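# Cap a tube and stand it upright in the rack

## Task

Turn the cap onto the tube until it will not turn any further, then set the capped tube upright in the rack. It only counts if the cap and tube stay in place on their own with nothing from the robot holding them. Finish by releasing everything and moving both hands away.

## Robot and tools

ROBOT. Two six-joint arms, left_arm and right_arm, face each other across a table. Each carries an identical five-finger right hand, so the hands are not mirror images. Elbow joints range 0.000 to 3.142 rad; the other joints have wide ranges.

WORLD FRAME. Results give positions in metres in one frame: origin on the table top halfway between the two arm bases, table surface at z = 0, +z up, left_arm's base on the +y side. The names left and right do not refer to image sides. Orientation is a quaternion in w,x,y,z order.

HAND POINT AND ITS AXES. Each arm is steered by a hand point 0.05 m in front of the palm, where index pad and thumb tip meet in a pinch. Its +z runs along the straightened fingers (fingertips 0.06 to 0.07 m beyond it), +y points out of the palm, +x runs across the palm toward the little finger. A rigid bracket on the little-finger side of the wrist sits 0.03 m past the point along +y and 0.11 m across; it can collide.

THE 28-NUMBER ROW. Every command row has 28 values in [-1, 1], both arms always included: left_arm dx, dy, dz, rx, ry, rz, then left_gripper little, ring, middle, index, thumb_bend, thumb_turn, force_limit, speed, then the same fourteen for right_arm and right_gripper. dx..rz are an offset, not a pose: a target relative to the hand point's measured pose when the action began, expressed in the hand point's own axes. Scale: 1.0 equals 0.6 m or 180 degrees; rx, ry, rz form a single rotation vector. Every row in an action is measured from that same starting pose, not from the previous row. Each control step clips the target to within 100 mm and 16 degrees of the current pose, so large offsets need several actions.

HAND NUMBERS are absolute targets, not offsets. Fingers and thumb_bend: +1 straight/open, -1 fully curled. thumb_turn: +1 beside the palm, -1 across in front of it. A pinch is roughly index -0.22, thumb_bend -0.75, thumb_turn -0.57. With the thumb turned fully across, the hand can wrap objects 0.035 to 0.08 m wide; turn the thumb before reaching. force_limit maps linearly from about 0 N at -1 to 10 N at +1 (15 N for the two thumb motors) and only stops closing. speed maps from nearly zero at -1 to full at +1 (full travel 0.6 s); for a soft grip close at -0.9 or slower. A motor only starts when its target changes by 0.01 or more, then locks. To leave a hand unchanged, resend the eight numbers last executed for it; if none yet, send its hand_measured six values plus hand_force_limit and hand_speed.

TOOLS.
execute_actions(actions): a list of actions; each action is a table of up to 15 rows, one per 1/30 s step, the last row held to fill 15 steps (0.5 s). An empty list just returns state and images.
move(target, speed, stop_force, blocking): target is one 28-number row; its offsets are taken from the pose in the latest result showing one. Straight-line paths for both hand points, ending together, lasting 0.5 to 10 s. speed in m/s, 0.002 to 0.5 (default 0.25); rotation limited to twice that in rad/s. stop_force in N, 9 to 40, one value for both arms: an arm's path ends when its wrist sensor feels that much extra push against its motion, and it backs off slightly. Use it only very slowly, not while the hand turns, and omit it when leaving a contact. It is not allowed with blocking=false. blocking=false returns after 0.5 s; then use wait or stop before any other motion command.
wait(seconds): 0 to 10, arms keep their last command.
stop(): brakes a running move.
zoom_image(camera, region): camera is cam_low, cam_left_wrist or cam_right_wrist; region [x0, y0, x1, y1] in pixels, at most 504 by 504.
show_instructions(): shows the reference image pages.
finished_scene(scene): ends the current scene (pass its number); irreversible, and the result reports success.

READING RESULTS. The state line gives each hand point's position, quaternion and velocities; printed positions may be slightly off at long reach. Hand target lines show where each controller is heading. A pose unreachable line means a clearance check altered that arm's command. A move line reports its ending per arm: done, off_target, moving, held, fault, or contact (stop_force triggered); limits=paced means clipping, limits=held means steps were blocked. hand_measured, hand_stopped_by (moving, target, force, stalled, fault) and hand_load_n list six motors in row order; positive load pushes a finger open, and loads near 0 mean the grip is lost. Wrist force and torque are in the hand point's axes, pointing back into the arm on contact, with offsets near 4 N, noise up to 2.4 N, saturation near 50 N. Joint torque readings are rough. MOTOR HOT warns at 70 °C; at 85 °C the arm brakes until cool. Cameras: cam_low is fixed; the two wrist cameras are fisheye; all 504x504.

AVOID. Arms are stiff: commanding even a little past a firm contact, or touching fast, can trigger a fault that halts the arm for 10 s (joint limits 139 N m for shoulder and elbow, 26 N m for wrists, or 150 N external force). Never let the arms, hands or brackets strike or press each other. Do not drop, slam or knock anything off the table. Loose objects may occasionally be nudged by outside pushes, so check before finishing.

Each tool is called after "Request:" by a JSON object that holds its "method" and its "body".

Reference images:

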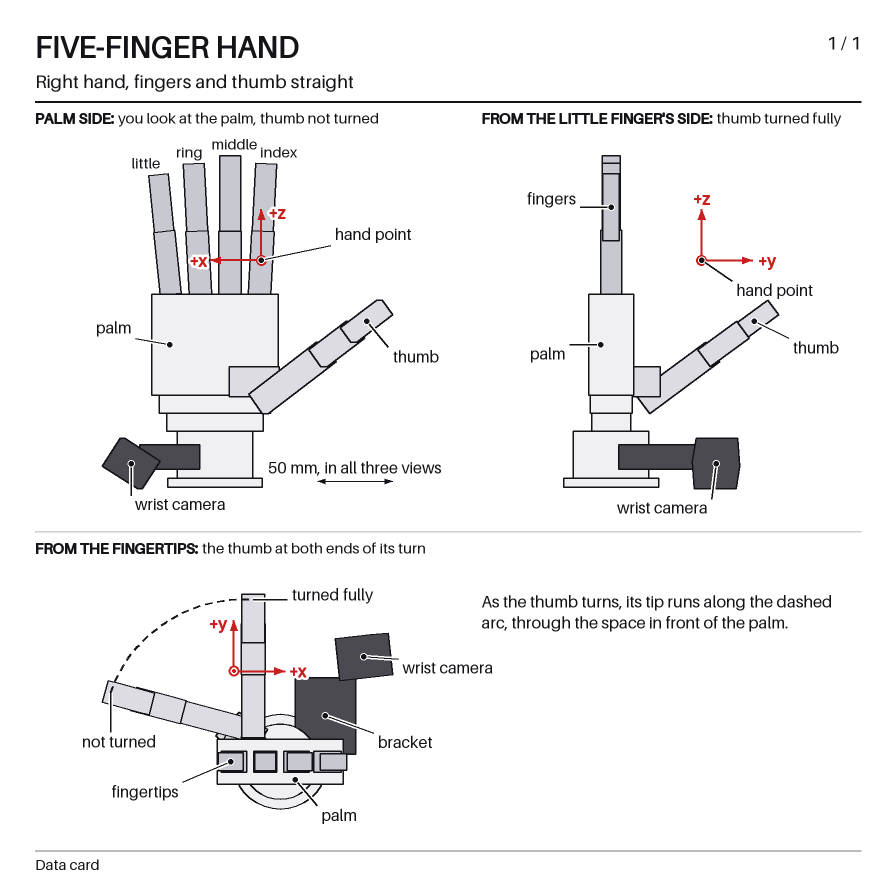

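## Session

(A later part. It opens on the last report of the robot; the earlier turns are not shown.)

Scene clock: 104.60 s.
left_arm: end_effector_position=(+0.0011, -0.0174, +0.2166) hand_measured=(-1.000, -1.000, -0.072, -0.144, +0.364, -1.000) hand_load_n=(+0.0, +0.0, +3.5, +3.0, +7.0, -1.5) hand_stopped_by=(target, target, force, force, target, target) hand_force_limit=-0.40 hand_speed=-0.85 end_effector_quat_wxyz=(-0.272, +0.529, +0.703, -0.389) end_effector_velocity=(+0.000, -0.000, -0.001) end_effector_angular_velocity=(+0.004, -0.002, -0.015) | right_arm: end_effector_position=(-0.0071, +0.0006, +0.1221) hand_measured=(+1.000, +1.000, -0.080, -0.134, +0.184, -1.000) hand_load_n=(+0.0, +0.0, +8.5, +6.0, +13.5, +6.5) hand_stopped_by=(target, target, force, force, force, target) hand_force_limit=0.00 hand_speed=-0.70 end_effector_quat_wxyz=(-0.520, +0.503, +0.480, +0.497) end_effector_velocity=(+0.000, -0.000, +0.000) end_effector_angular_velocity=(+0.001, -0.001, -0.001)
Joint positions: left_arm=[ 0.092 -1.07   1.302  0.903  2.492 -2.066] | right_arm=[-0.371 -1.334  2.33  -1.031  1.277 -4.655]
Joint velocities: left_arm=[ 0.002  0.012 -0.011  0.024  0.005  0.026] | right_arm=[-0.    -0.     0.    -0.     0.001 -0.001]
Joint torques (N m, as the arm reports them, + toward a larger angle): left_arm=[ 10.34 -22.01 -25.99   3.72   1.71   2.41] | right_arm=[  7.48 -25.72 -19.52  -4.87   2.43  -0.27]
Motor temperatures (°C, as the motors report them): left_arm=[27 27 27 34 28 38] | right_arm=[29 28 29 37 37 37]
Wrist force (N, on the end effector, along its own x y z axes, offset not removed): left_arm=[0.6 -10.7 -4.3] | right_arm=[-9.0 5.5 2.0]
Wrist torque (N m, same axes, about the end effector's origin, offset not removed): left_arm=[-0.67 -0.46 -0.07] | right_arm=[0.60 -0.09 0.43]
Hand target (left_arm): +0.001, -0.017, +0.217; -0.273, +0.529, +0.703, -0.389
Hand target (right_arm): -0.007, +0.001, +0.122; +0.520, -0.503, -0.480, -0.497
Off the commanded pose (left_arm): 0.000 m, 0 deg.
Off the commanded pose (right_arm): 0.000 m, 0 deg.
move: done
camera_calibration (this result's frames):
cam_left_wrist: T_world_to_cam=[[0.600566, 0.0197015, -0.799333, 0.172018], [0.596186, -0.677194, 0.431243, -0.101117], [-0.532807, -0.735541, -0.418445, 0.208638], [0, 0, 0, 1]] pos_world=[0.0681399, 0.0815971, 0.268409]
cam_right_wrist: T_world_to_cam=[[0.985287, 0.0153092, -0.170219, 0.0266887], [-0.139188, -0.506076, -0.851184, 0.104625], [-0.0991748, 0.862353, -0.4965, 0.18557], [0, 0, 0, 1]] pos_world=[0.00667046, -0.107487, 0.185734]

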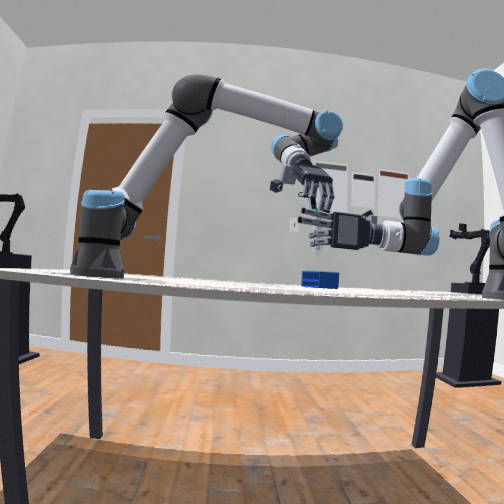

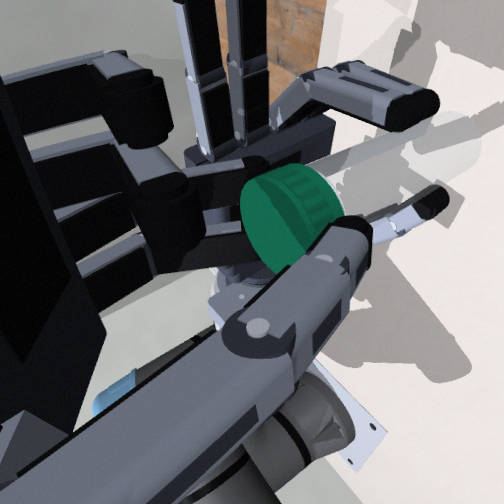

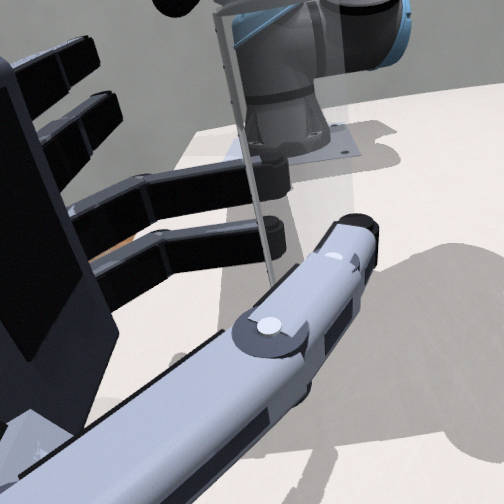

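Seemingly engaged now. Repeat.

Request:
{"method": "execute_actions", "body": {"actions": [[[0,0,0,0,0,0,-1,-1,0.12,0.08,0.7,-1,0.1,0.5,0,0,0,0,0,0,1,1,-0.5,-0.5,-0.3,-1,0,-0.7]]]}}

Request:
{"method": "move", "body": {"target": [-0.0066,0.015,-0.0223,-0.0087,-0.278,-0.1837,-1,-1,0.12,0.08,0.7,-1,0.1,0.5,0,0,0,0,0,0,1,1,-0.5,-0.5,-0.3,-1,0,-0.7], "speed": 0.4}}

Request:
{"method": "move", "body": {"target": [-0.0066,0.0145,-0.0227,-0.0087,-0.278,-0.1837,-1,-1,0.12,0.08,0.7,-1,0.1,0.5,0,0,0,0,0,0,1,1,-0.5,-0.5,-0.3,-1,0,-0.7], "speed": 0.4}}

Request:
{"method": "zoom_image", "body": {"camera": "cam_left_wrist", "region": [230, 120, 410, 300]}}

Request:
{"method": "execute_actions", "body": {"actions": [[[0,0,0,0,0,0,-1,-1,-0.0,-0.07,0.36,-1,-0.4,0,0,0,0,0,0,0,1,1,-0.5,-0.5,-0.3,-1,0,-0.7]],[[0,0,0,0,0,0,-1,-1,-0.5,-0.5,0.36,-1,-0.3,-0.85,0,0,0,0,0,0,1,1,-0.5,-0.5,-0.3,-1,0,-0.7]],[[0,0.001,0.0007,0,0,0,-1,-1,-0.5,-0.5,0.36,-1,-0.3,-0.85,0,0,0,0,0,0,1,1,-0.5,-0.5,-0.3,-1,0,-0.7]]]}}

Request:
{"method": "move", "body": {"target": [0.017,-0.0043,0.0072,0.0058,0.1853,0.1224,-1,-1,-0.5,-0.5,0.36,-1,-0.3,-0.85,0,0,0,0,0,0,1,1,-0.5,-0.5,-0.3,-1,0,-0.7], "speed": 0.2}}

Request:
{"method": "move", "body": {"target": [0.017,-0.0048,0.0068,0.0058,0.1853,0.1224,-1,-1,-0.5,-0.5,0.36,-1,-0.3,-0.85,0,0,0,0,0,0,1,1,-0.5,-0.5,-0.3,-1,0,-0.7], "speed": 0.2}}

Request:
{"method": "move", "body": {"target": [0.017,-0.0048,0.0068,0.0058,0.1853,0.1224,-1,-1,-0.5,-0.5,0.36,-1,-0.3,-0.85,0,0,0,0,0,0,1,1,-0.5,-0.5,-0.3,-1,0,-0.7], "speed": 0.2}}

Request:
{"method": "zoom_image", "body": {"camera": "cam_left_wrist", "region": [230, 120, 410, 300]}}

Scene clock: 105.70 s.
left_arm: end_effector_position=(+0.0012, -0.0174, +0.2166) hand_measured=(-1.000, -1.000, +0.120, +0.080, +0.700, -1.000) hand_load_n=(+0.0, +0.0, +0.0, +0.0, +0.0, +0.0) hand_stopped_by=(target, target, target, target, target, target) hand_force_limit=0.10 hand_speed=0.50 end_effector_quat_wxyz=(-0.272, +0.529, +0.703, -0.389) end_effector_velocity=(-0.000, +0.000, +0.000) end_effector_angular_velocity=(-0.000, +0.000, -0.000) | right_arm: end_effector_position=(-0.0071, +0.0006, +0.1221) hand_measured=(+1.000, +1.000, -0.080, -0.134, +0.184, -1.000) hand_load_n=(+0.0, +0.0, +8.0, +5.5, +13.5, +4.5) hand_stopped_by=(target, target, force, force, force, target) hand_force_limit=0.00 hand_speed=-0.70 end_effector_quat_wxyz=(-0.520, +0.503, +0.480, +0.497) end_effector_velocity=(-0.000, -0.000, -0.000) end_effector_angular_velocity=(-0.001, -0.001, +0.000)
Joint positions: left_arm=[ 0.092 -1.07   1.302  0.903  2.492 -2.066] | right_arm=[-0.371 -1.334  2.33  -1.032  1.277 -4.655]
Joint velocities: left_arm=[-0.001 -0.     0.    -0.001 -0.    -0.001] | right_arm=[ 0.     0.001 -0.     0.     0.    -0.001]
Joint torques (N m, as the arm reports them, + toward a larger angle): left_arm=[-10.2  -50.01  -8.83  -0.42  -0.57  -2.66] | right_arm=[  6.71 -25.77 -18.6    0.24   2.36  -0.21]
Motor temperatures (°C, as the motors report them): left_arm=[27 27 27 34 28 38] | right_arm=[29 28 29 37 37 37]
Wrist force (N, on the end effector, along its own x y z axes, offset not removed): left_arm=[0.0 -2.6 0.6] | right_arm=[-1.2 -1.2 -0.2]
Wrist torque (N m, same axes, about the end effector's origin, offset not removed): left_arm=[-0.64 -0.16 -0.11] | right_arm=[-0.10 0.35 0.06]
Hand target (left_arm): +0.001, -0.017, +0.217; -0.272, +0.529, +0.703, -0.389
Hand target (right_arm): -0.007, +0.001, +0.122; +0.520, -0.503, -0.480, -0.497
Off the commanded pose (left_arm): 0.000 m, 0 deg.
Off the commanded pose (right_arm): 0.000 m, 0 deg.
camera_calibration (this result's frames):
cam_left_wrist: T_world_to_cam=[[0.600562, 0.0198157, -0.799333, 0.17194], [0.596293, -0.67711, 0.431227, -0.101179], [-0.532691, -0.735615, -0.418462, 0.208684], [0, 0, 0, 1]] pos_world=[0.0682356, 0.0815947, 0.268395]
cam_right_wrist: T_world_to_cam=[[0.985291, 0.0153224, -0.170196, 0.0266865], [-0.139168, -0.506012, -0.851225, 0.104653], [-0.0991638, 0.86239, -0.496437, 0.185565], [0, 0, 0, 1]] pos_world=[0.00667178, -0.107483, 0.185746]

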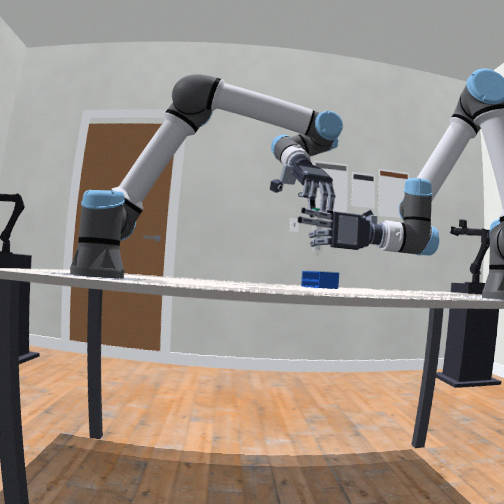

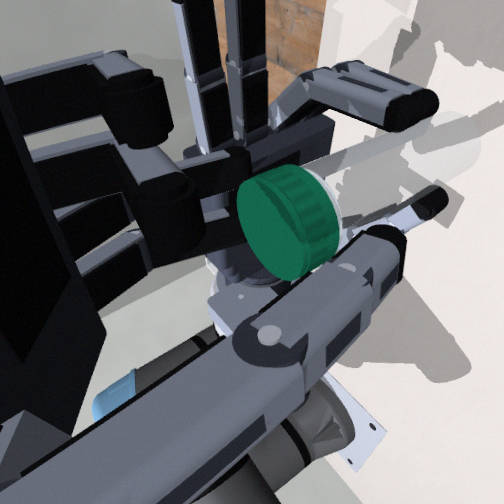

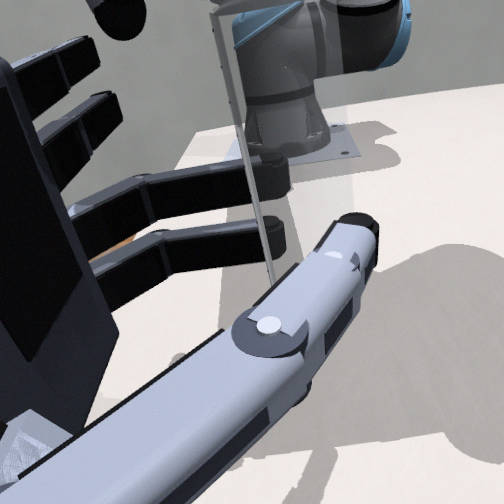

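Scene clock: 107.67 s.
left_arm: end_effector_position=(+0.0173, -0.0166, +0.2167) hand_measured=(-1.000, -1.000, +0.120, +0.080, +0.700, -1.000) hand_load_n=(+0.0, +0.0, +0.0, +0.0, +0.0, +0.0) hand_stopped_by=(target, target, target, target, target, target) hand_force_limit=0.10 hand_speed=0.50 end_effector_quat_wxyz=(-0.044, +0.106, +0.873, -0.474) end_effector_velocity=(-0.000, -0.001, -0.001) end_effector_angular_velocity=(+0.001, -0.003, +0.012) | right_arm: end_effector_position=(-0.0071, +0.0006, +0.1221) hand_measured=(+1.000, +1.000, -0.080, -0.134, +0.184, -1.000) hand_load_n=(+0.0, +0.0, +8.0, +5.5, +13.5, +4.5) hand_stopped_by=(target, target, force, force, force, target) hand_force_limit=0.00 hand_speed=-0.70 end_effector_quat_wxyz=(-0.520, +0.503, +0.480, +0.497) end_effector_velocity=(+0.000, +0.000, -0.000) end_effector_angular_velocity=(+0.000, +0.000, -0.000)
Joint positions: left_arm=[-0.253 -1.448  1.7    0.33   1.465 -3.184] | right_arm=[-0.371 -1.334  2.33  -1.032  1.277 -4.655]
Joint velocities: left_arm=[-0.007  0.003 -0.002  0.002 -0.018 -0.008] | right_arm=[ 0.     0.001 -0.    -0.001  0.001  0.   ]
Joint torques (N m, as the arm reports them, + toward a larger angle): left_arm=[ -8.47 -14.41 -33.49   2.27  -1.78  -2.87] | right_arm=[  7.26 -25.77 -19.14  -3.27   2.48  -0.23]
Motor temperatures (°C, as the motors report them): left_arm=[27 27 27 34 28 38] | right_arm=[29 28 29 37 37 37]
Wrist force (N, on the end effector, along its own x y z axes, offset not removed): left_arm=[0.0 -0.8 1.8] | right_arm=[5.8 -3.2 -2.5]
Wrist torque (N m, same axes, about the end effector's origin, offset not removed): left_arm=[-0.42 -0.19 -0.05] | right_arm=[-0.09 -0.81 0.22]
Hand target (left_arm): +0.017, -0.017, +0.217; -0.044, +0.105, +0.873, -0.474
Hand target (right_arm): -0.007, +0.001, +0.122; +0.520, -0.503, -0.480, -0.497
Off the commanded pose (left_arm): 0.000 m, 0 deg.
Off the commanded pose (right_arm): 0.000 m, 0 deg.
move: done
camera_calibration (this result's frames):
cam_left_wrist: T_world_to_cam=[[0.279107, 0.52919, -0.801285, 0.176734], [0.887577, 0.176292, 0.425592, -0.0999286], [0.366479, -0.829988, -0.420492, 0.201198], [0, 0, 0, 1]] pos_world=[-0.034368, 0.0910829, 0.268745]
cam_right_wrist: T_world_to_cam=[[0.985291, 0.0153225, -0.170196, 0.0266865], [-0.139168, -0.506012, -0.851225, 0.104653], [-0.099164, 0.86239, -0.496437, 0.185565], [0, 0, 0, 1]] pos_world=[0.0066718, -0.107483, 0.185746]

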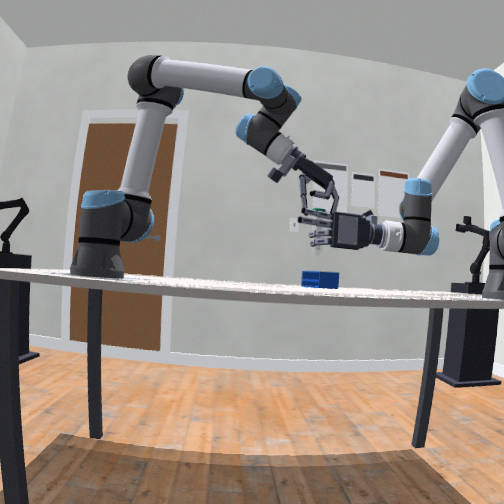

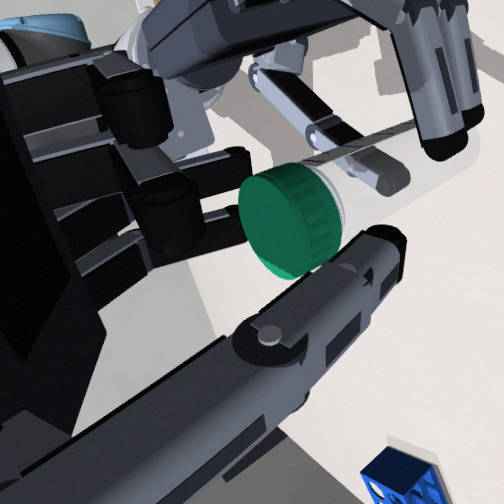

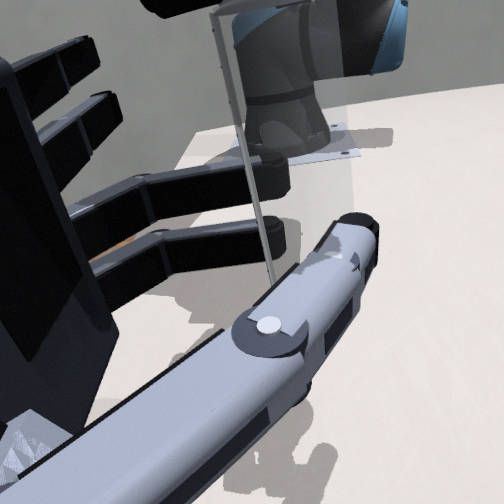

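Scene clock: 109.73 s.
left_arm: end_effector_position=(+0.0248, -0.0016, +0.2161) hand_measured=(-1.000, -1.000, +0.120, +0.080, +0.700, -1.000) hand_load_n=(+0.0, +0.0, +0.0, +0.0, +0.0, +0.0) hand_stopped_by=(target, target, target, target, target, target) hand_force_limit=0.10 hand_speed=0.50 end_effector_quat_wxyz=(-0.196, +0.346, -0.810, +0.431) end_effector_velocity=(-0.000, +0.000, -0.002) end_effector_angular_velocity=(+0.007, -0.001, +0.011) | right_arm: end_effector_position=(-0.0071, +0.0006, +0.1221) hand_measured=(+1.000, +1.000, -0.080, -0.134, +0.184, -1.000) hand_load_n=(+0.0, +0.0, +8.0, +5.5, +13.5, +4.5) hand_stopped_by=(target, target, force, force, force, target) hand_force_limit=0.00 hand_speed=-0.70 end_effector_quat_wxyz=(-0.520, +0.503, +0.480, +0.497) end_effector_velocity=(+0.000, -0.000, +0.000) end_effector_angular_velocity=(-0.000, +0.001, -0.001)
Joint positions: left_arm=[-0.496 -1.09   1.382  1.046  0.603 -4.409] | right_arm=[-0.371 -1.334  2.33  -1.032  1.277 -4.655]
Joint velocities: left_arm=[ 0.001  0.01  -0.008  0.019  0.001 -0.018] | right_arm=[-0.    -0.001 -0.     0.001  0.001  0.001]
Joint torques (N m, as the arm reports them, + toward a larger angle): left_arm=[  9.58 -29.09 -29.57   3.98   0.39  -2.97] | right_arm=[  6.85 -25.98 -19.14  -3.36   2.34  -0.28]
Motor temperatures (°C, as the motors report them): left_arm=[27 27 27 34 28 38] | right_arm=[29 28 29 37 37 37]
Wrist force (N, on the end effector, along its own x y z axes, offset not removed): left_arm=[1.9 -1.3 1.3] | right_arm=[1.6 -4.2 -3.0]
Wrist torque (N m, same axes, about the end effector's origin, offset not removed): left_arm=[-0.43 -0.51 0.01] | right_arm=[-0.46 0.11 0.07]
Hand target (left_arm): +0.025, -0.002, +0.216; +0.196, -0.347, +0.810, -0.431
Hand target (right_arm): -0.007, +0.001, +0.122; +0.520, -0.503, -0.480, -0.497
Off the commanded pose (left_arm): 0.001 m, 0 deg.
Off the commanded pose (right_arm): 0.000 m, 0 deg.
move: done
camera_calibration (this result's frames):
cam_left_wrist: T_world_to_cam=[[-0.323785, 0.507236, -0.798671, 0.180606], [0.294232, 0.85627, 0.424534, -0.0928936], [0.899217, -0.097537, -0.426492, 0.199892], [0, 0, 0, 1]] pos_world=[-0.0939369, 0.00742911, 0.268934]
cam_right_wrist: T_world_to_cam=[[0.985291, 0.0153223, -0.170196, 0.0266864], [-0.139169, -0.506012, -0.851225, 0.104653], [-0.0991638, 0.86239, -0.496437, 0.185565], [0, 0, 0, 1]] pos_world=[0.00667182, -0.107483, 0.185746]

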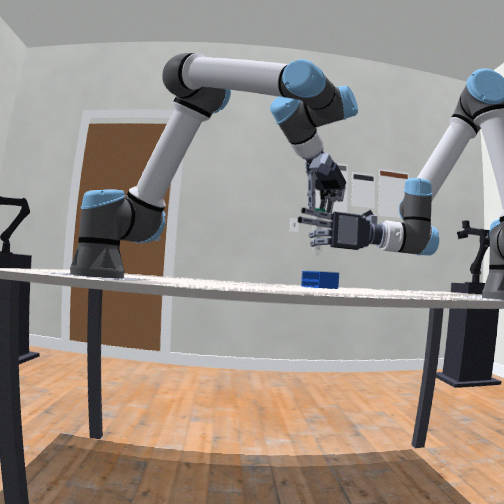

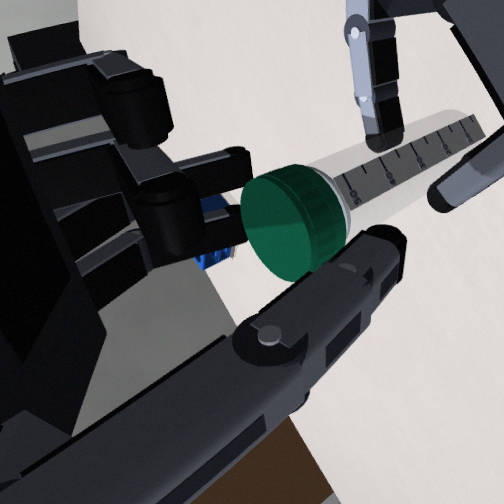

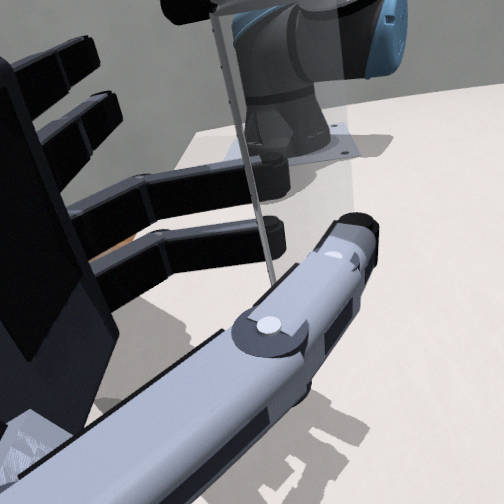

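Region (230, 120, 410, 300) of cam_left_wrist's 504x504 image, scaled by 2.800, with more detail than that image has.

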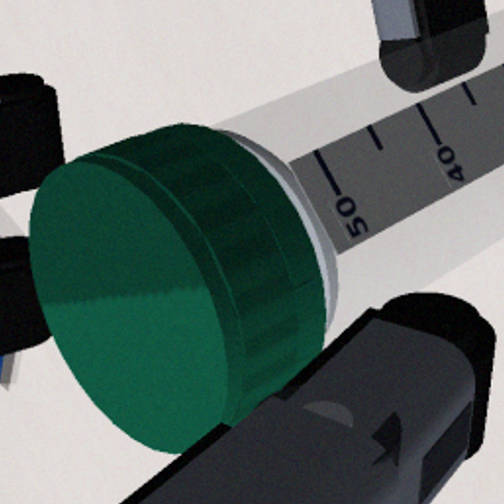

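Scene clock: 111.23 s.
left_arm: end_effector_position=(+0.0248, -0.0017, +0.2153) hand_measured=(-1.000, -1.000, -0.072, -0.152, +0.366, -1.000) hand_load_n=(+0.0, +0.0, +3.0, +5.0, +8.5, -0.5) hand_stopped_by=(target, target, force, force, target, target) hand_force_limit=-0.30 hand_speed=-0.85 end_effector_quat_wxyz=(-0.196, +0.346, -0.810, +0.431) end_effector_velocity=(+0.000, -0.000, -0.001) end_effector_angular_velocity=(+0.002, -0.001, +0.001) | right_arm: end_effector_position=(-0.0071, +0.0006, +0.1221) hand_measured=(+1.000, +1.000, -0.080, -0.134, +0.186, -1.000) hand_load_n=(+0.0, +0.0, +7.5, +5.5, +13.5, +5.0) hand_stopped_by=(target, target, force, force, force, target) hand_force_limit=0.00 hand_speed=-0.70 end_effector_quat_wxyz=(-0.520, +0.503, +0.480, +0.497) end_effector_velocity=(+0.000, -0.000, -0.001) end_effector_angular_velocity=(-0.001, -0.001, -0.001)
Joint positions: left_arm=[-0.496 -1.09   1.383  1.045  0.603 -4.409] | right_arm=[-0.371 -1.334  2.33  -1.032  1.277 -4.655]
Joint velocities: left_arm=[ 0.001  0.003 -0.    -0.     0.     0.   ] | right_arm=[-0.     0.001 -0.     0.     0.001 -0.001]
Joint torques (N m, as the arm reports them, + toward a larger angle): left_arm=[ 11.14 -26.34  -6.61   0.16  -0.58   2.74] | right_arm=[  7.14 -25.22 -18.57  -3.3    2.37  -0.12]
Motor temperatures (°C, as the motors report them): left_arm=[27 27 27 34 28 38] | right_arm=[29 28 29 37 37 37]
Wrist force (N, on the end effector, along its own x y z axes, offset not removed): left_arm=[1.5 -1.7 0.3] | right_arm=[-0.9 1.2 2.3]
Wrist torque (N m, same axes, about the end effector's origin, offset not removed): left_arm=[-0.43 -0.35 -0.03] | right_arm=[-0.15 0.15 0.28]
Hand target (left_arm): +0.025, -0.002, +0.215; +0.196, -0.346, +0.810, -0.431
Hand target (right_arm): -0.007, +0.001, +0.122; +0.520, -0.503, -0.480, -0.497
Off the commanded pose (left_arm): 0.000 m, 0 deg.
Off the commanded pose (right_arm): 0.000 m, 0 deg.
camera_calibration (this result's frames):
cam_left_wrist: T_world_to_cam=[[-0.323852, 0.507204, -0.798664, 0.180044], [0.294251, 0.856289, 0.424483, -0.092564], [0.899186, -0.0975378, -0.426557, 0.199594], [0, 0, 0, 1]] pos_world=[-0.0939276, 0.00741044, 0.268225]
cam_right_wrist: T_world_to_cam=[[0.985291, 0.0153228, -0.170195, 0.0266863], [-0.139168, -0.506009, -0.851227, 0.104654], [-0.0991633, 0.862392, -0.496434, 0.185565], [0, 0, 0, 1]] pos_world=[0.00667189, -0.107482, 0.185747]

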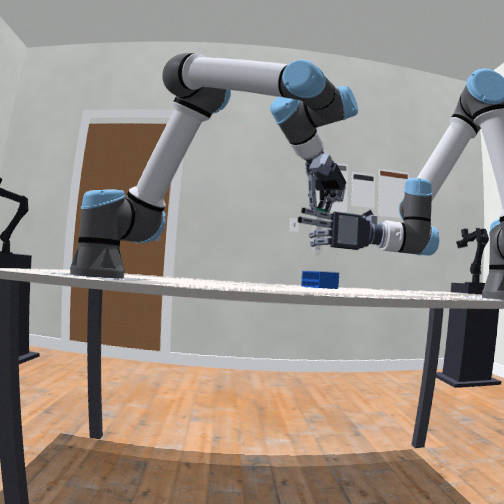

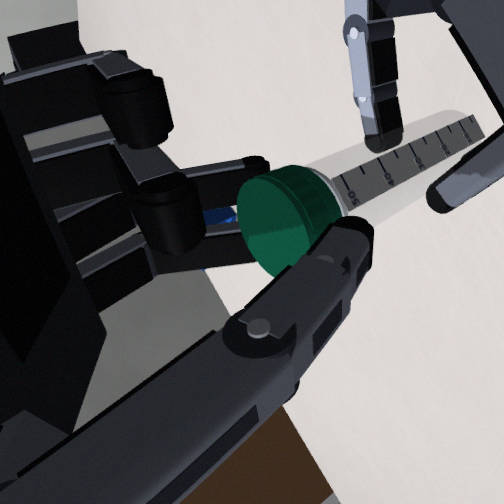

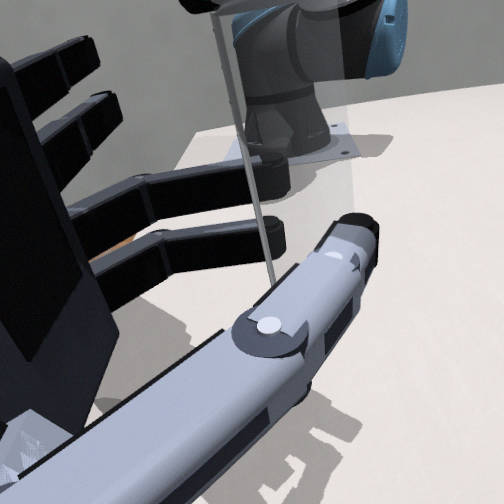

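Scene clock: 113.47 s.
left_arm: end_effector_position=(+0.0214, -0.0127, +0.2156) hand_measured=(-1.000, -1.000, -0.072, -0.150, +0.366, -1.000) hand_load_n=(+0.0, +0.0, +3.5, +5.5, +8.0, -1.5) hand_stopped_by=(target, target, force, force, target, target) hand_force_limit=-0.30 hand_speed=-0.85 end_effector_quat_wxyz=(-0.038, +0.048, -0.878, +0.474) end_effector_velocity=(-0.000, -0.000, +0.001) end_effector_angular_velocity=(-0.001, +0.002, -0.013) | right_arm: end_effector_position=(-0.0071, +0.0006, +0.1221) hand_measured=(+1.000, +1.000, -0.080, -0.134, +0.186, -1.000) hand_load_n=(+0.0, +0.0, +8.0, +5.0, +13.5, +4.0) hand_stopped_by=(target, target, force, force, force, target) hand_force_limit=0.00 hand_speed=-0.70 end_effector_quat_wxyz=(-0.520, +0.503, +0.480, +0.497) end_effector_velocity=(+0.000, -0.000, +0.000) end_effector_angular_velocity=(-0.000, -0.002, -0.001)
Joint positions: left_arm=[-0.386 -1.405  1.667  0.412  1.073 -3.481] | right_arm=[-0.371 -1.334  2.33  -1.032  1.277 -4.655]
Joint velocities: left_arm=[ 0.005 -0.005  0.003 -0.006  0.014  0.011] | right_arm=[-0.    -0.     0.     0.     0.    -0.002]
Joint torques (N m, as the arm reports them, + toward a larger angle): left_arm=[  9.6  -35.33  -7.61  -0.83   1.28   2.81] | right_arm=[  6.82 -26.06 -19.    -3.2    2.33  -0.23]
Motor temperatures (°C, as the motors report them): left_arm=[27 27 27 34 28 38] | right_arm=[29 28 29 37 37 37]
Wrist force (N, on the end effector, along its own x y z axes, offset not removed): left_arm=[0.7 -3.1 -0.5] | right_arm=[-3.4 -3.7 -0.8]
Wrist torque (N m, same axes, about the end effector's origin, offset not removed): left_arm=[-0.40 -0.23 -0.07] | right_arm=[-0.45 0.11 -0.01]
Hand target (left_arm): +0.021, -0.013, +0.216; +0.037, -0.048, +0.878, -0.474
Hand target (right_arm): -0.007, +0.001, +0.122; +0.520, -0.503, -0.480, -0.497
Off the commanded pose (left_arm): 0.001 m, 0 deg.
Off the commanded pose (right_arm): 0.000 m, 0 deg.
move: done
camera_calibration (this result's frames):
cam_left_wrist: T_world_to_cam=[[0.0793254, 0.593155, -0.80117, 0.177741], [0.774499, 0.469311, 0.424144, -0.0973428], [0.627582, -0.654151, -0.42217, 0.1995], [0, 0, 0, 1]] pos_world=[-0.0639098, 0.070759, 0.267911]
cam_right_wrist: T_world_to_cam=[[0.985291, 0.0153228, -0.170195, 0.0266863], [-0.139168, -0.506009, -0.851227, 0.104654], [-0.0991633, 0.862392, -0.496434, 0.185565], [0, 0, 0, 1]] pos_world=[0.00667188, -0.107482, 0.185747]

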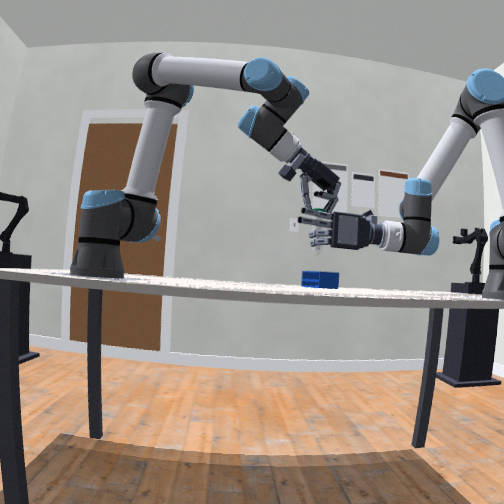

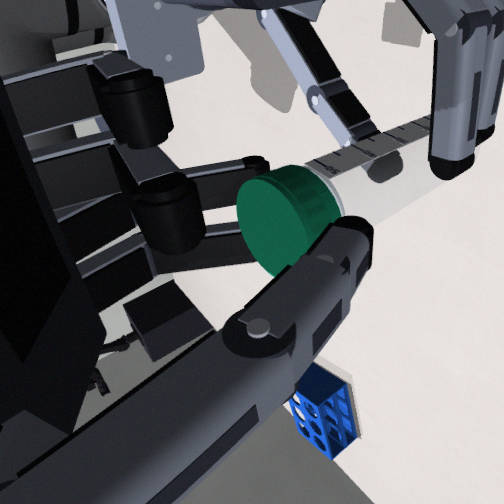

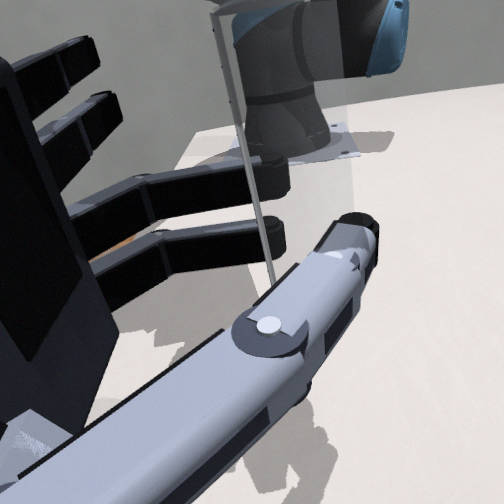

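Scene clock: 115.70 s.
left_arm: end_effector_position=(+0.0122, -0.0188, +0.2159) hand_measured=(-1.000, -1.000, -0.072, -0.150, +0.366, -1.000) hand_load_n=(+0.0, +0.0, +3.5, +5.5, +8.0, -1.5) hand_stopped_by=(target, target, force, force, target, target) hand_force_limit=-0.30 hand_speed=-0.85 end_effector_quat_wxyz=(-0.124, +0.255, +0.841, -0.460) end_effector_velocity=(+0.000, -0.000, +0.000) end_effector_angular_velocity=(+0.002, -0.000, -0.012) | right_arm: end_effector_position=(-0.0071, +0.0006, +0.1221) hand_measured=(+1.000, +1.000, -0.080, -0.134, +0.186, -1.000) hand_load_n=(+0.0, +0.0, +8.5, +5.0, +13.5, +3.5) hand_stopped_by=(target, target, force, force, force, target) hand_force_limit=0.00 hand_speed=-0.70 end_effector_quat_wxyz=(-0.520, +0.503, +0.480, +0.497) end_effector_velocity=(+0.001, -0.000, -0.001) end_effector_angular_velocity=(-0.002, +0.000, -0.002)
Joint positions: left_arm=[-0.105 -1.397  1.648  0.359  1.876 -2.904] | right_arm=[-0.371 -1.334  2.33  -1.032  1.277 -4.655]
Joint velocities: left_arm=[ 0.006  0.005 -0.006  0.006  0.015  0.011] | right_arm=[-0.     0.    -0.     0.002  0.002 -0.001]
Joint torques (N m, as the arm reports them, + toward a larger angle): left_arm=[ 11.75 -13.46 -29.36   2.41   2.22   2.46] | right_arm=[  6.91 -26.02 -18.63  -3.26   2.37  -0.27]
Motor temperatures (°C, as the motors report them): left_arm=[27 27 27 34 28 38] | right_arm=[29 28 29 37 37 37]
Wrist force (N, on the end effector, along its own x y z axes, offset not removed): left_arm=[1.1 -4.5 -0.6] | right_arm=[-4.4 -6.2 -1.0]
Wrist torque (N m, same axes, about the end effector's origin, offset not removed): left_arm=[-0.48 -0.41 -0.04] | right_arm=[-0.92 -0.11 -0.14]
Hand target (left_arm): +0.012, -0.019, +0.216; -0.125, +0.256, +0.841, -0.460
Hand target (right_arm): -0.007, +0.001, +0.122; +0.520, -0.503, -0.480, -0.497
Off the commanded pose (left_arm): 0.000 m, 0 deg.
Off the commanded pose (right_arm): 0.000 m, 0 deg.
move: done
camera_calibration (this result's frames):
cam_left_wrist: T_world_to_cam=[[0.443993, 0.400594, -0.801495, 0.174365], [0.893814, -0.135126, 0.427596, -0.101011], [0.0629893, -0.906237, -0.418051, 0.202694], [0, 0, 0, 1]] pos_world=[0.000100371, 0.10019, 0.267681]
cam_right_wrist: T_world_to_cam=[[0.985291, 0.0153227, -0.170194, 0.0266862], [-0.139168, -0.506009, -0.851227, 0.104654], [-0.0991631, 0.862392, -0.496434, 0.185565], [0, 0, 0, 1]] pos_world=[0.00667192, -0.107482, 0.185747]

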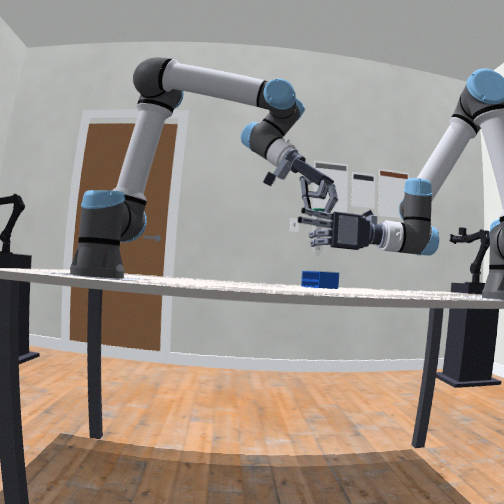

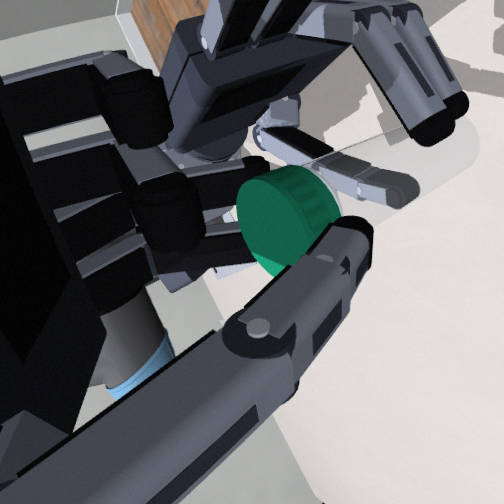

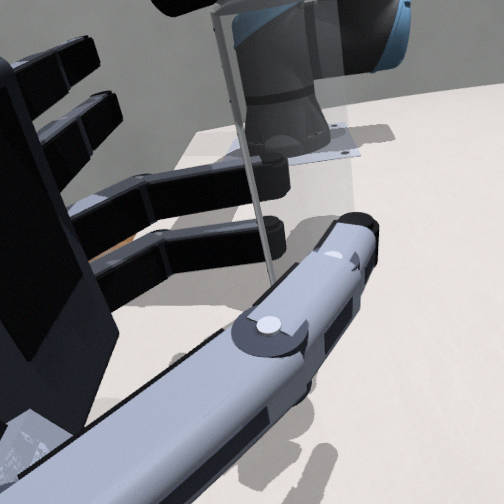

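Scene clock: 117.97 s.
left_arm: end_effector_position=(+0.0012, -0.0173, +0.2157) hand_measured=(-1.000, -1.000, -0.072, -0.150, +0.366, -1.000) hand_load_n=(+0.0, +0.0, +3.5, +5.5, +8.0, -1.0) hand_stopped_by=(target, target, force, force, target, target) hand_force_limit=-0.30 hand_speed=-0.85 end_effector_quat_wxyz=(-0.272, +0.528, +0.704, -0.390) end_effector_velocity=(+0.000, +0.000, -0.001) end_effector_angular_velocity=(+0.006, -0.003, -0.014) | right_arm: end_effector_position=(-0.0071, +0.0006, +0.1221) hand_measured=(+1.000, +1.000, -0.080, -0.134, +0.186, -1.000) hand_load_n=(+0.0, +0.0, +8.5, +5.0, +13.5, +4.0) hand_stopped_by=(target, target, force, force, force, target) hand_force_limit=0.00 hand_speed=-0.70 end_effector_quat_wxyz=(-0.520, +0.503, +0.480, +0.497) end_effector_velocity=(+0.000, -0.000, -0.000) end_effector_angular_velocity=(-0.000, +0.001, -0.000)
Joint positions: left_arm=[ 0.092 -1.072  1.307  0.895  2.491 -2.07 ] | right_arm=[-0.371 -1.334  2.33  -1.032  1.277 -4.655]
Joint velocities: left_arm=[ 0.002  0.012 -0.012  0.026  0.004  0.025] | right_arm=[-0.    -0.     0.     0.     0.     0.001]
Joint torques (N m, as the arm reports them, + toward a larger angle): left_arm=[  8.89 -25.4  -31.1    3.35   2.42   2.59] | right_arm=[  6.83 -25.53 -18.76  -3.3    2.38  -0.18]
Motor temperatures (°C, as the motors report them): left_arm=[27 27 27 34 28 38] | right_arm=[29 28 29 37 37 37]
Wrist force (N, on the end effector, along its own x y z axes, offset not removed): left_arm=[-0.1 -6.4 -1.4] | right_arm=[-4.0 -2.8 0.9]
Wrist torque (N m, same axes, about the end effector's origin, offset not removed): left_arm=[-0.71 -0.26 -0.09] | right_arm=[-0.25 -0.15 0.22]
Hand target (left_arm): +0.001, -0.017, +0.216; -0.272, +0.529, +0.703, -0.390
Hand target (right_arm): -0.007, +0.001, +0.122; +0.520, -0.503, -0.480, -0.497
Off the commanded pose (left_arm): 0.000 m, 0 deg.
Off the commanded pose (right_arm): 0.000 m, 0 deg.
move: done
camera_calibration (this result's frames):
cam_left_wrist: T_world_to_cam=[[0.599953, 0.0200384, -0.799784, 0.171306], [0.598144, -0.675124, 0.431778, -0.100772], [-0.531301, -0.737432, -0.417028, 0.208007], [0, 0, 0, 1]] pos_world=[0.0680147, 0.0819245, 0.267264]
cam_right_wrist: T_world_to_cam=[[0.985291, 0.0153227, -0.170195, 0.0266863], [-0.139168, -0.50601, -0.851227, 0.104654], [-0.0991633, 0.862392, -0.496434, 0.185565], [0, 0, 0, 1]] pos_world=[0.00667187, -0.107482, 0.185747]

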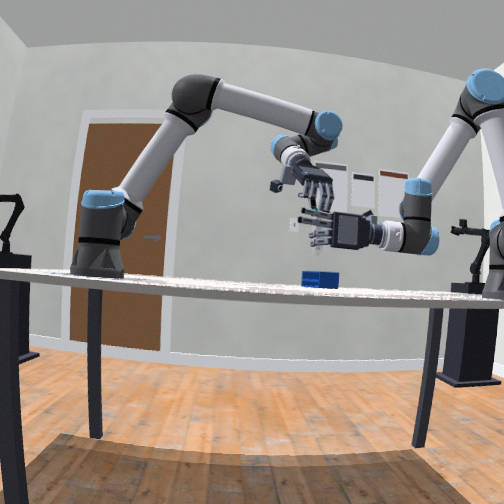

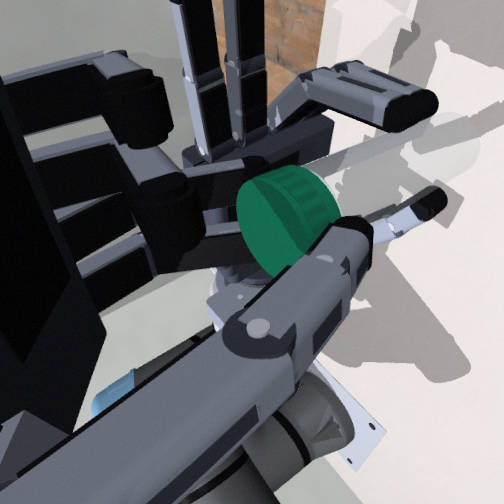

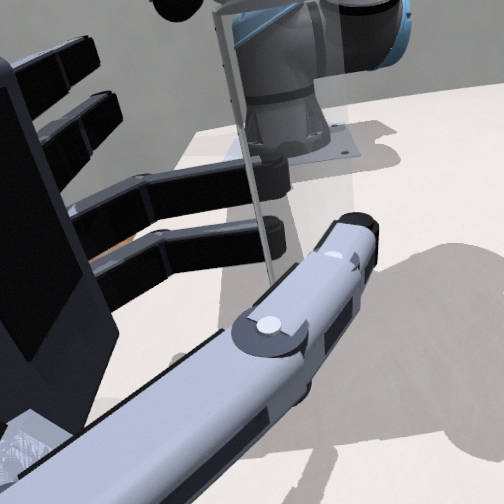

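Region (230, 120, 410, 300) of cam_left_wrist's 504x504 image, scaled by 2.800, with more detail than that image has.

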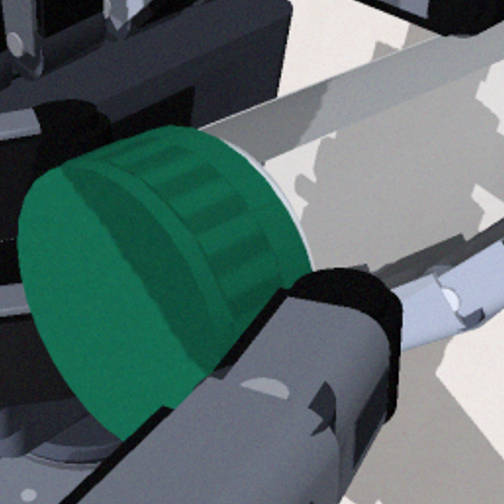

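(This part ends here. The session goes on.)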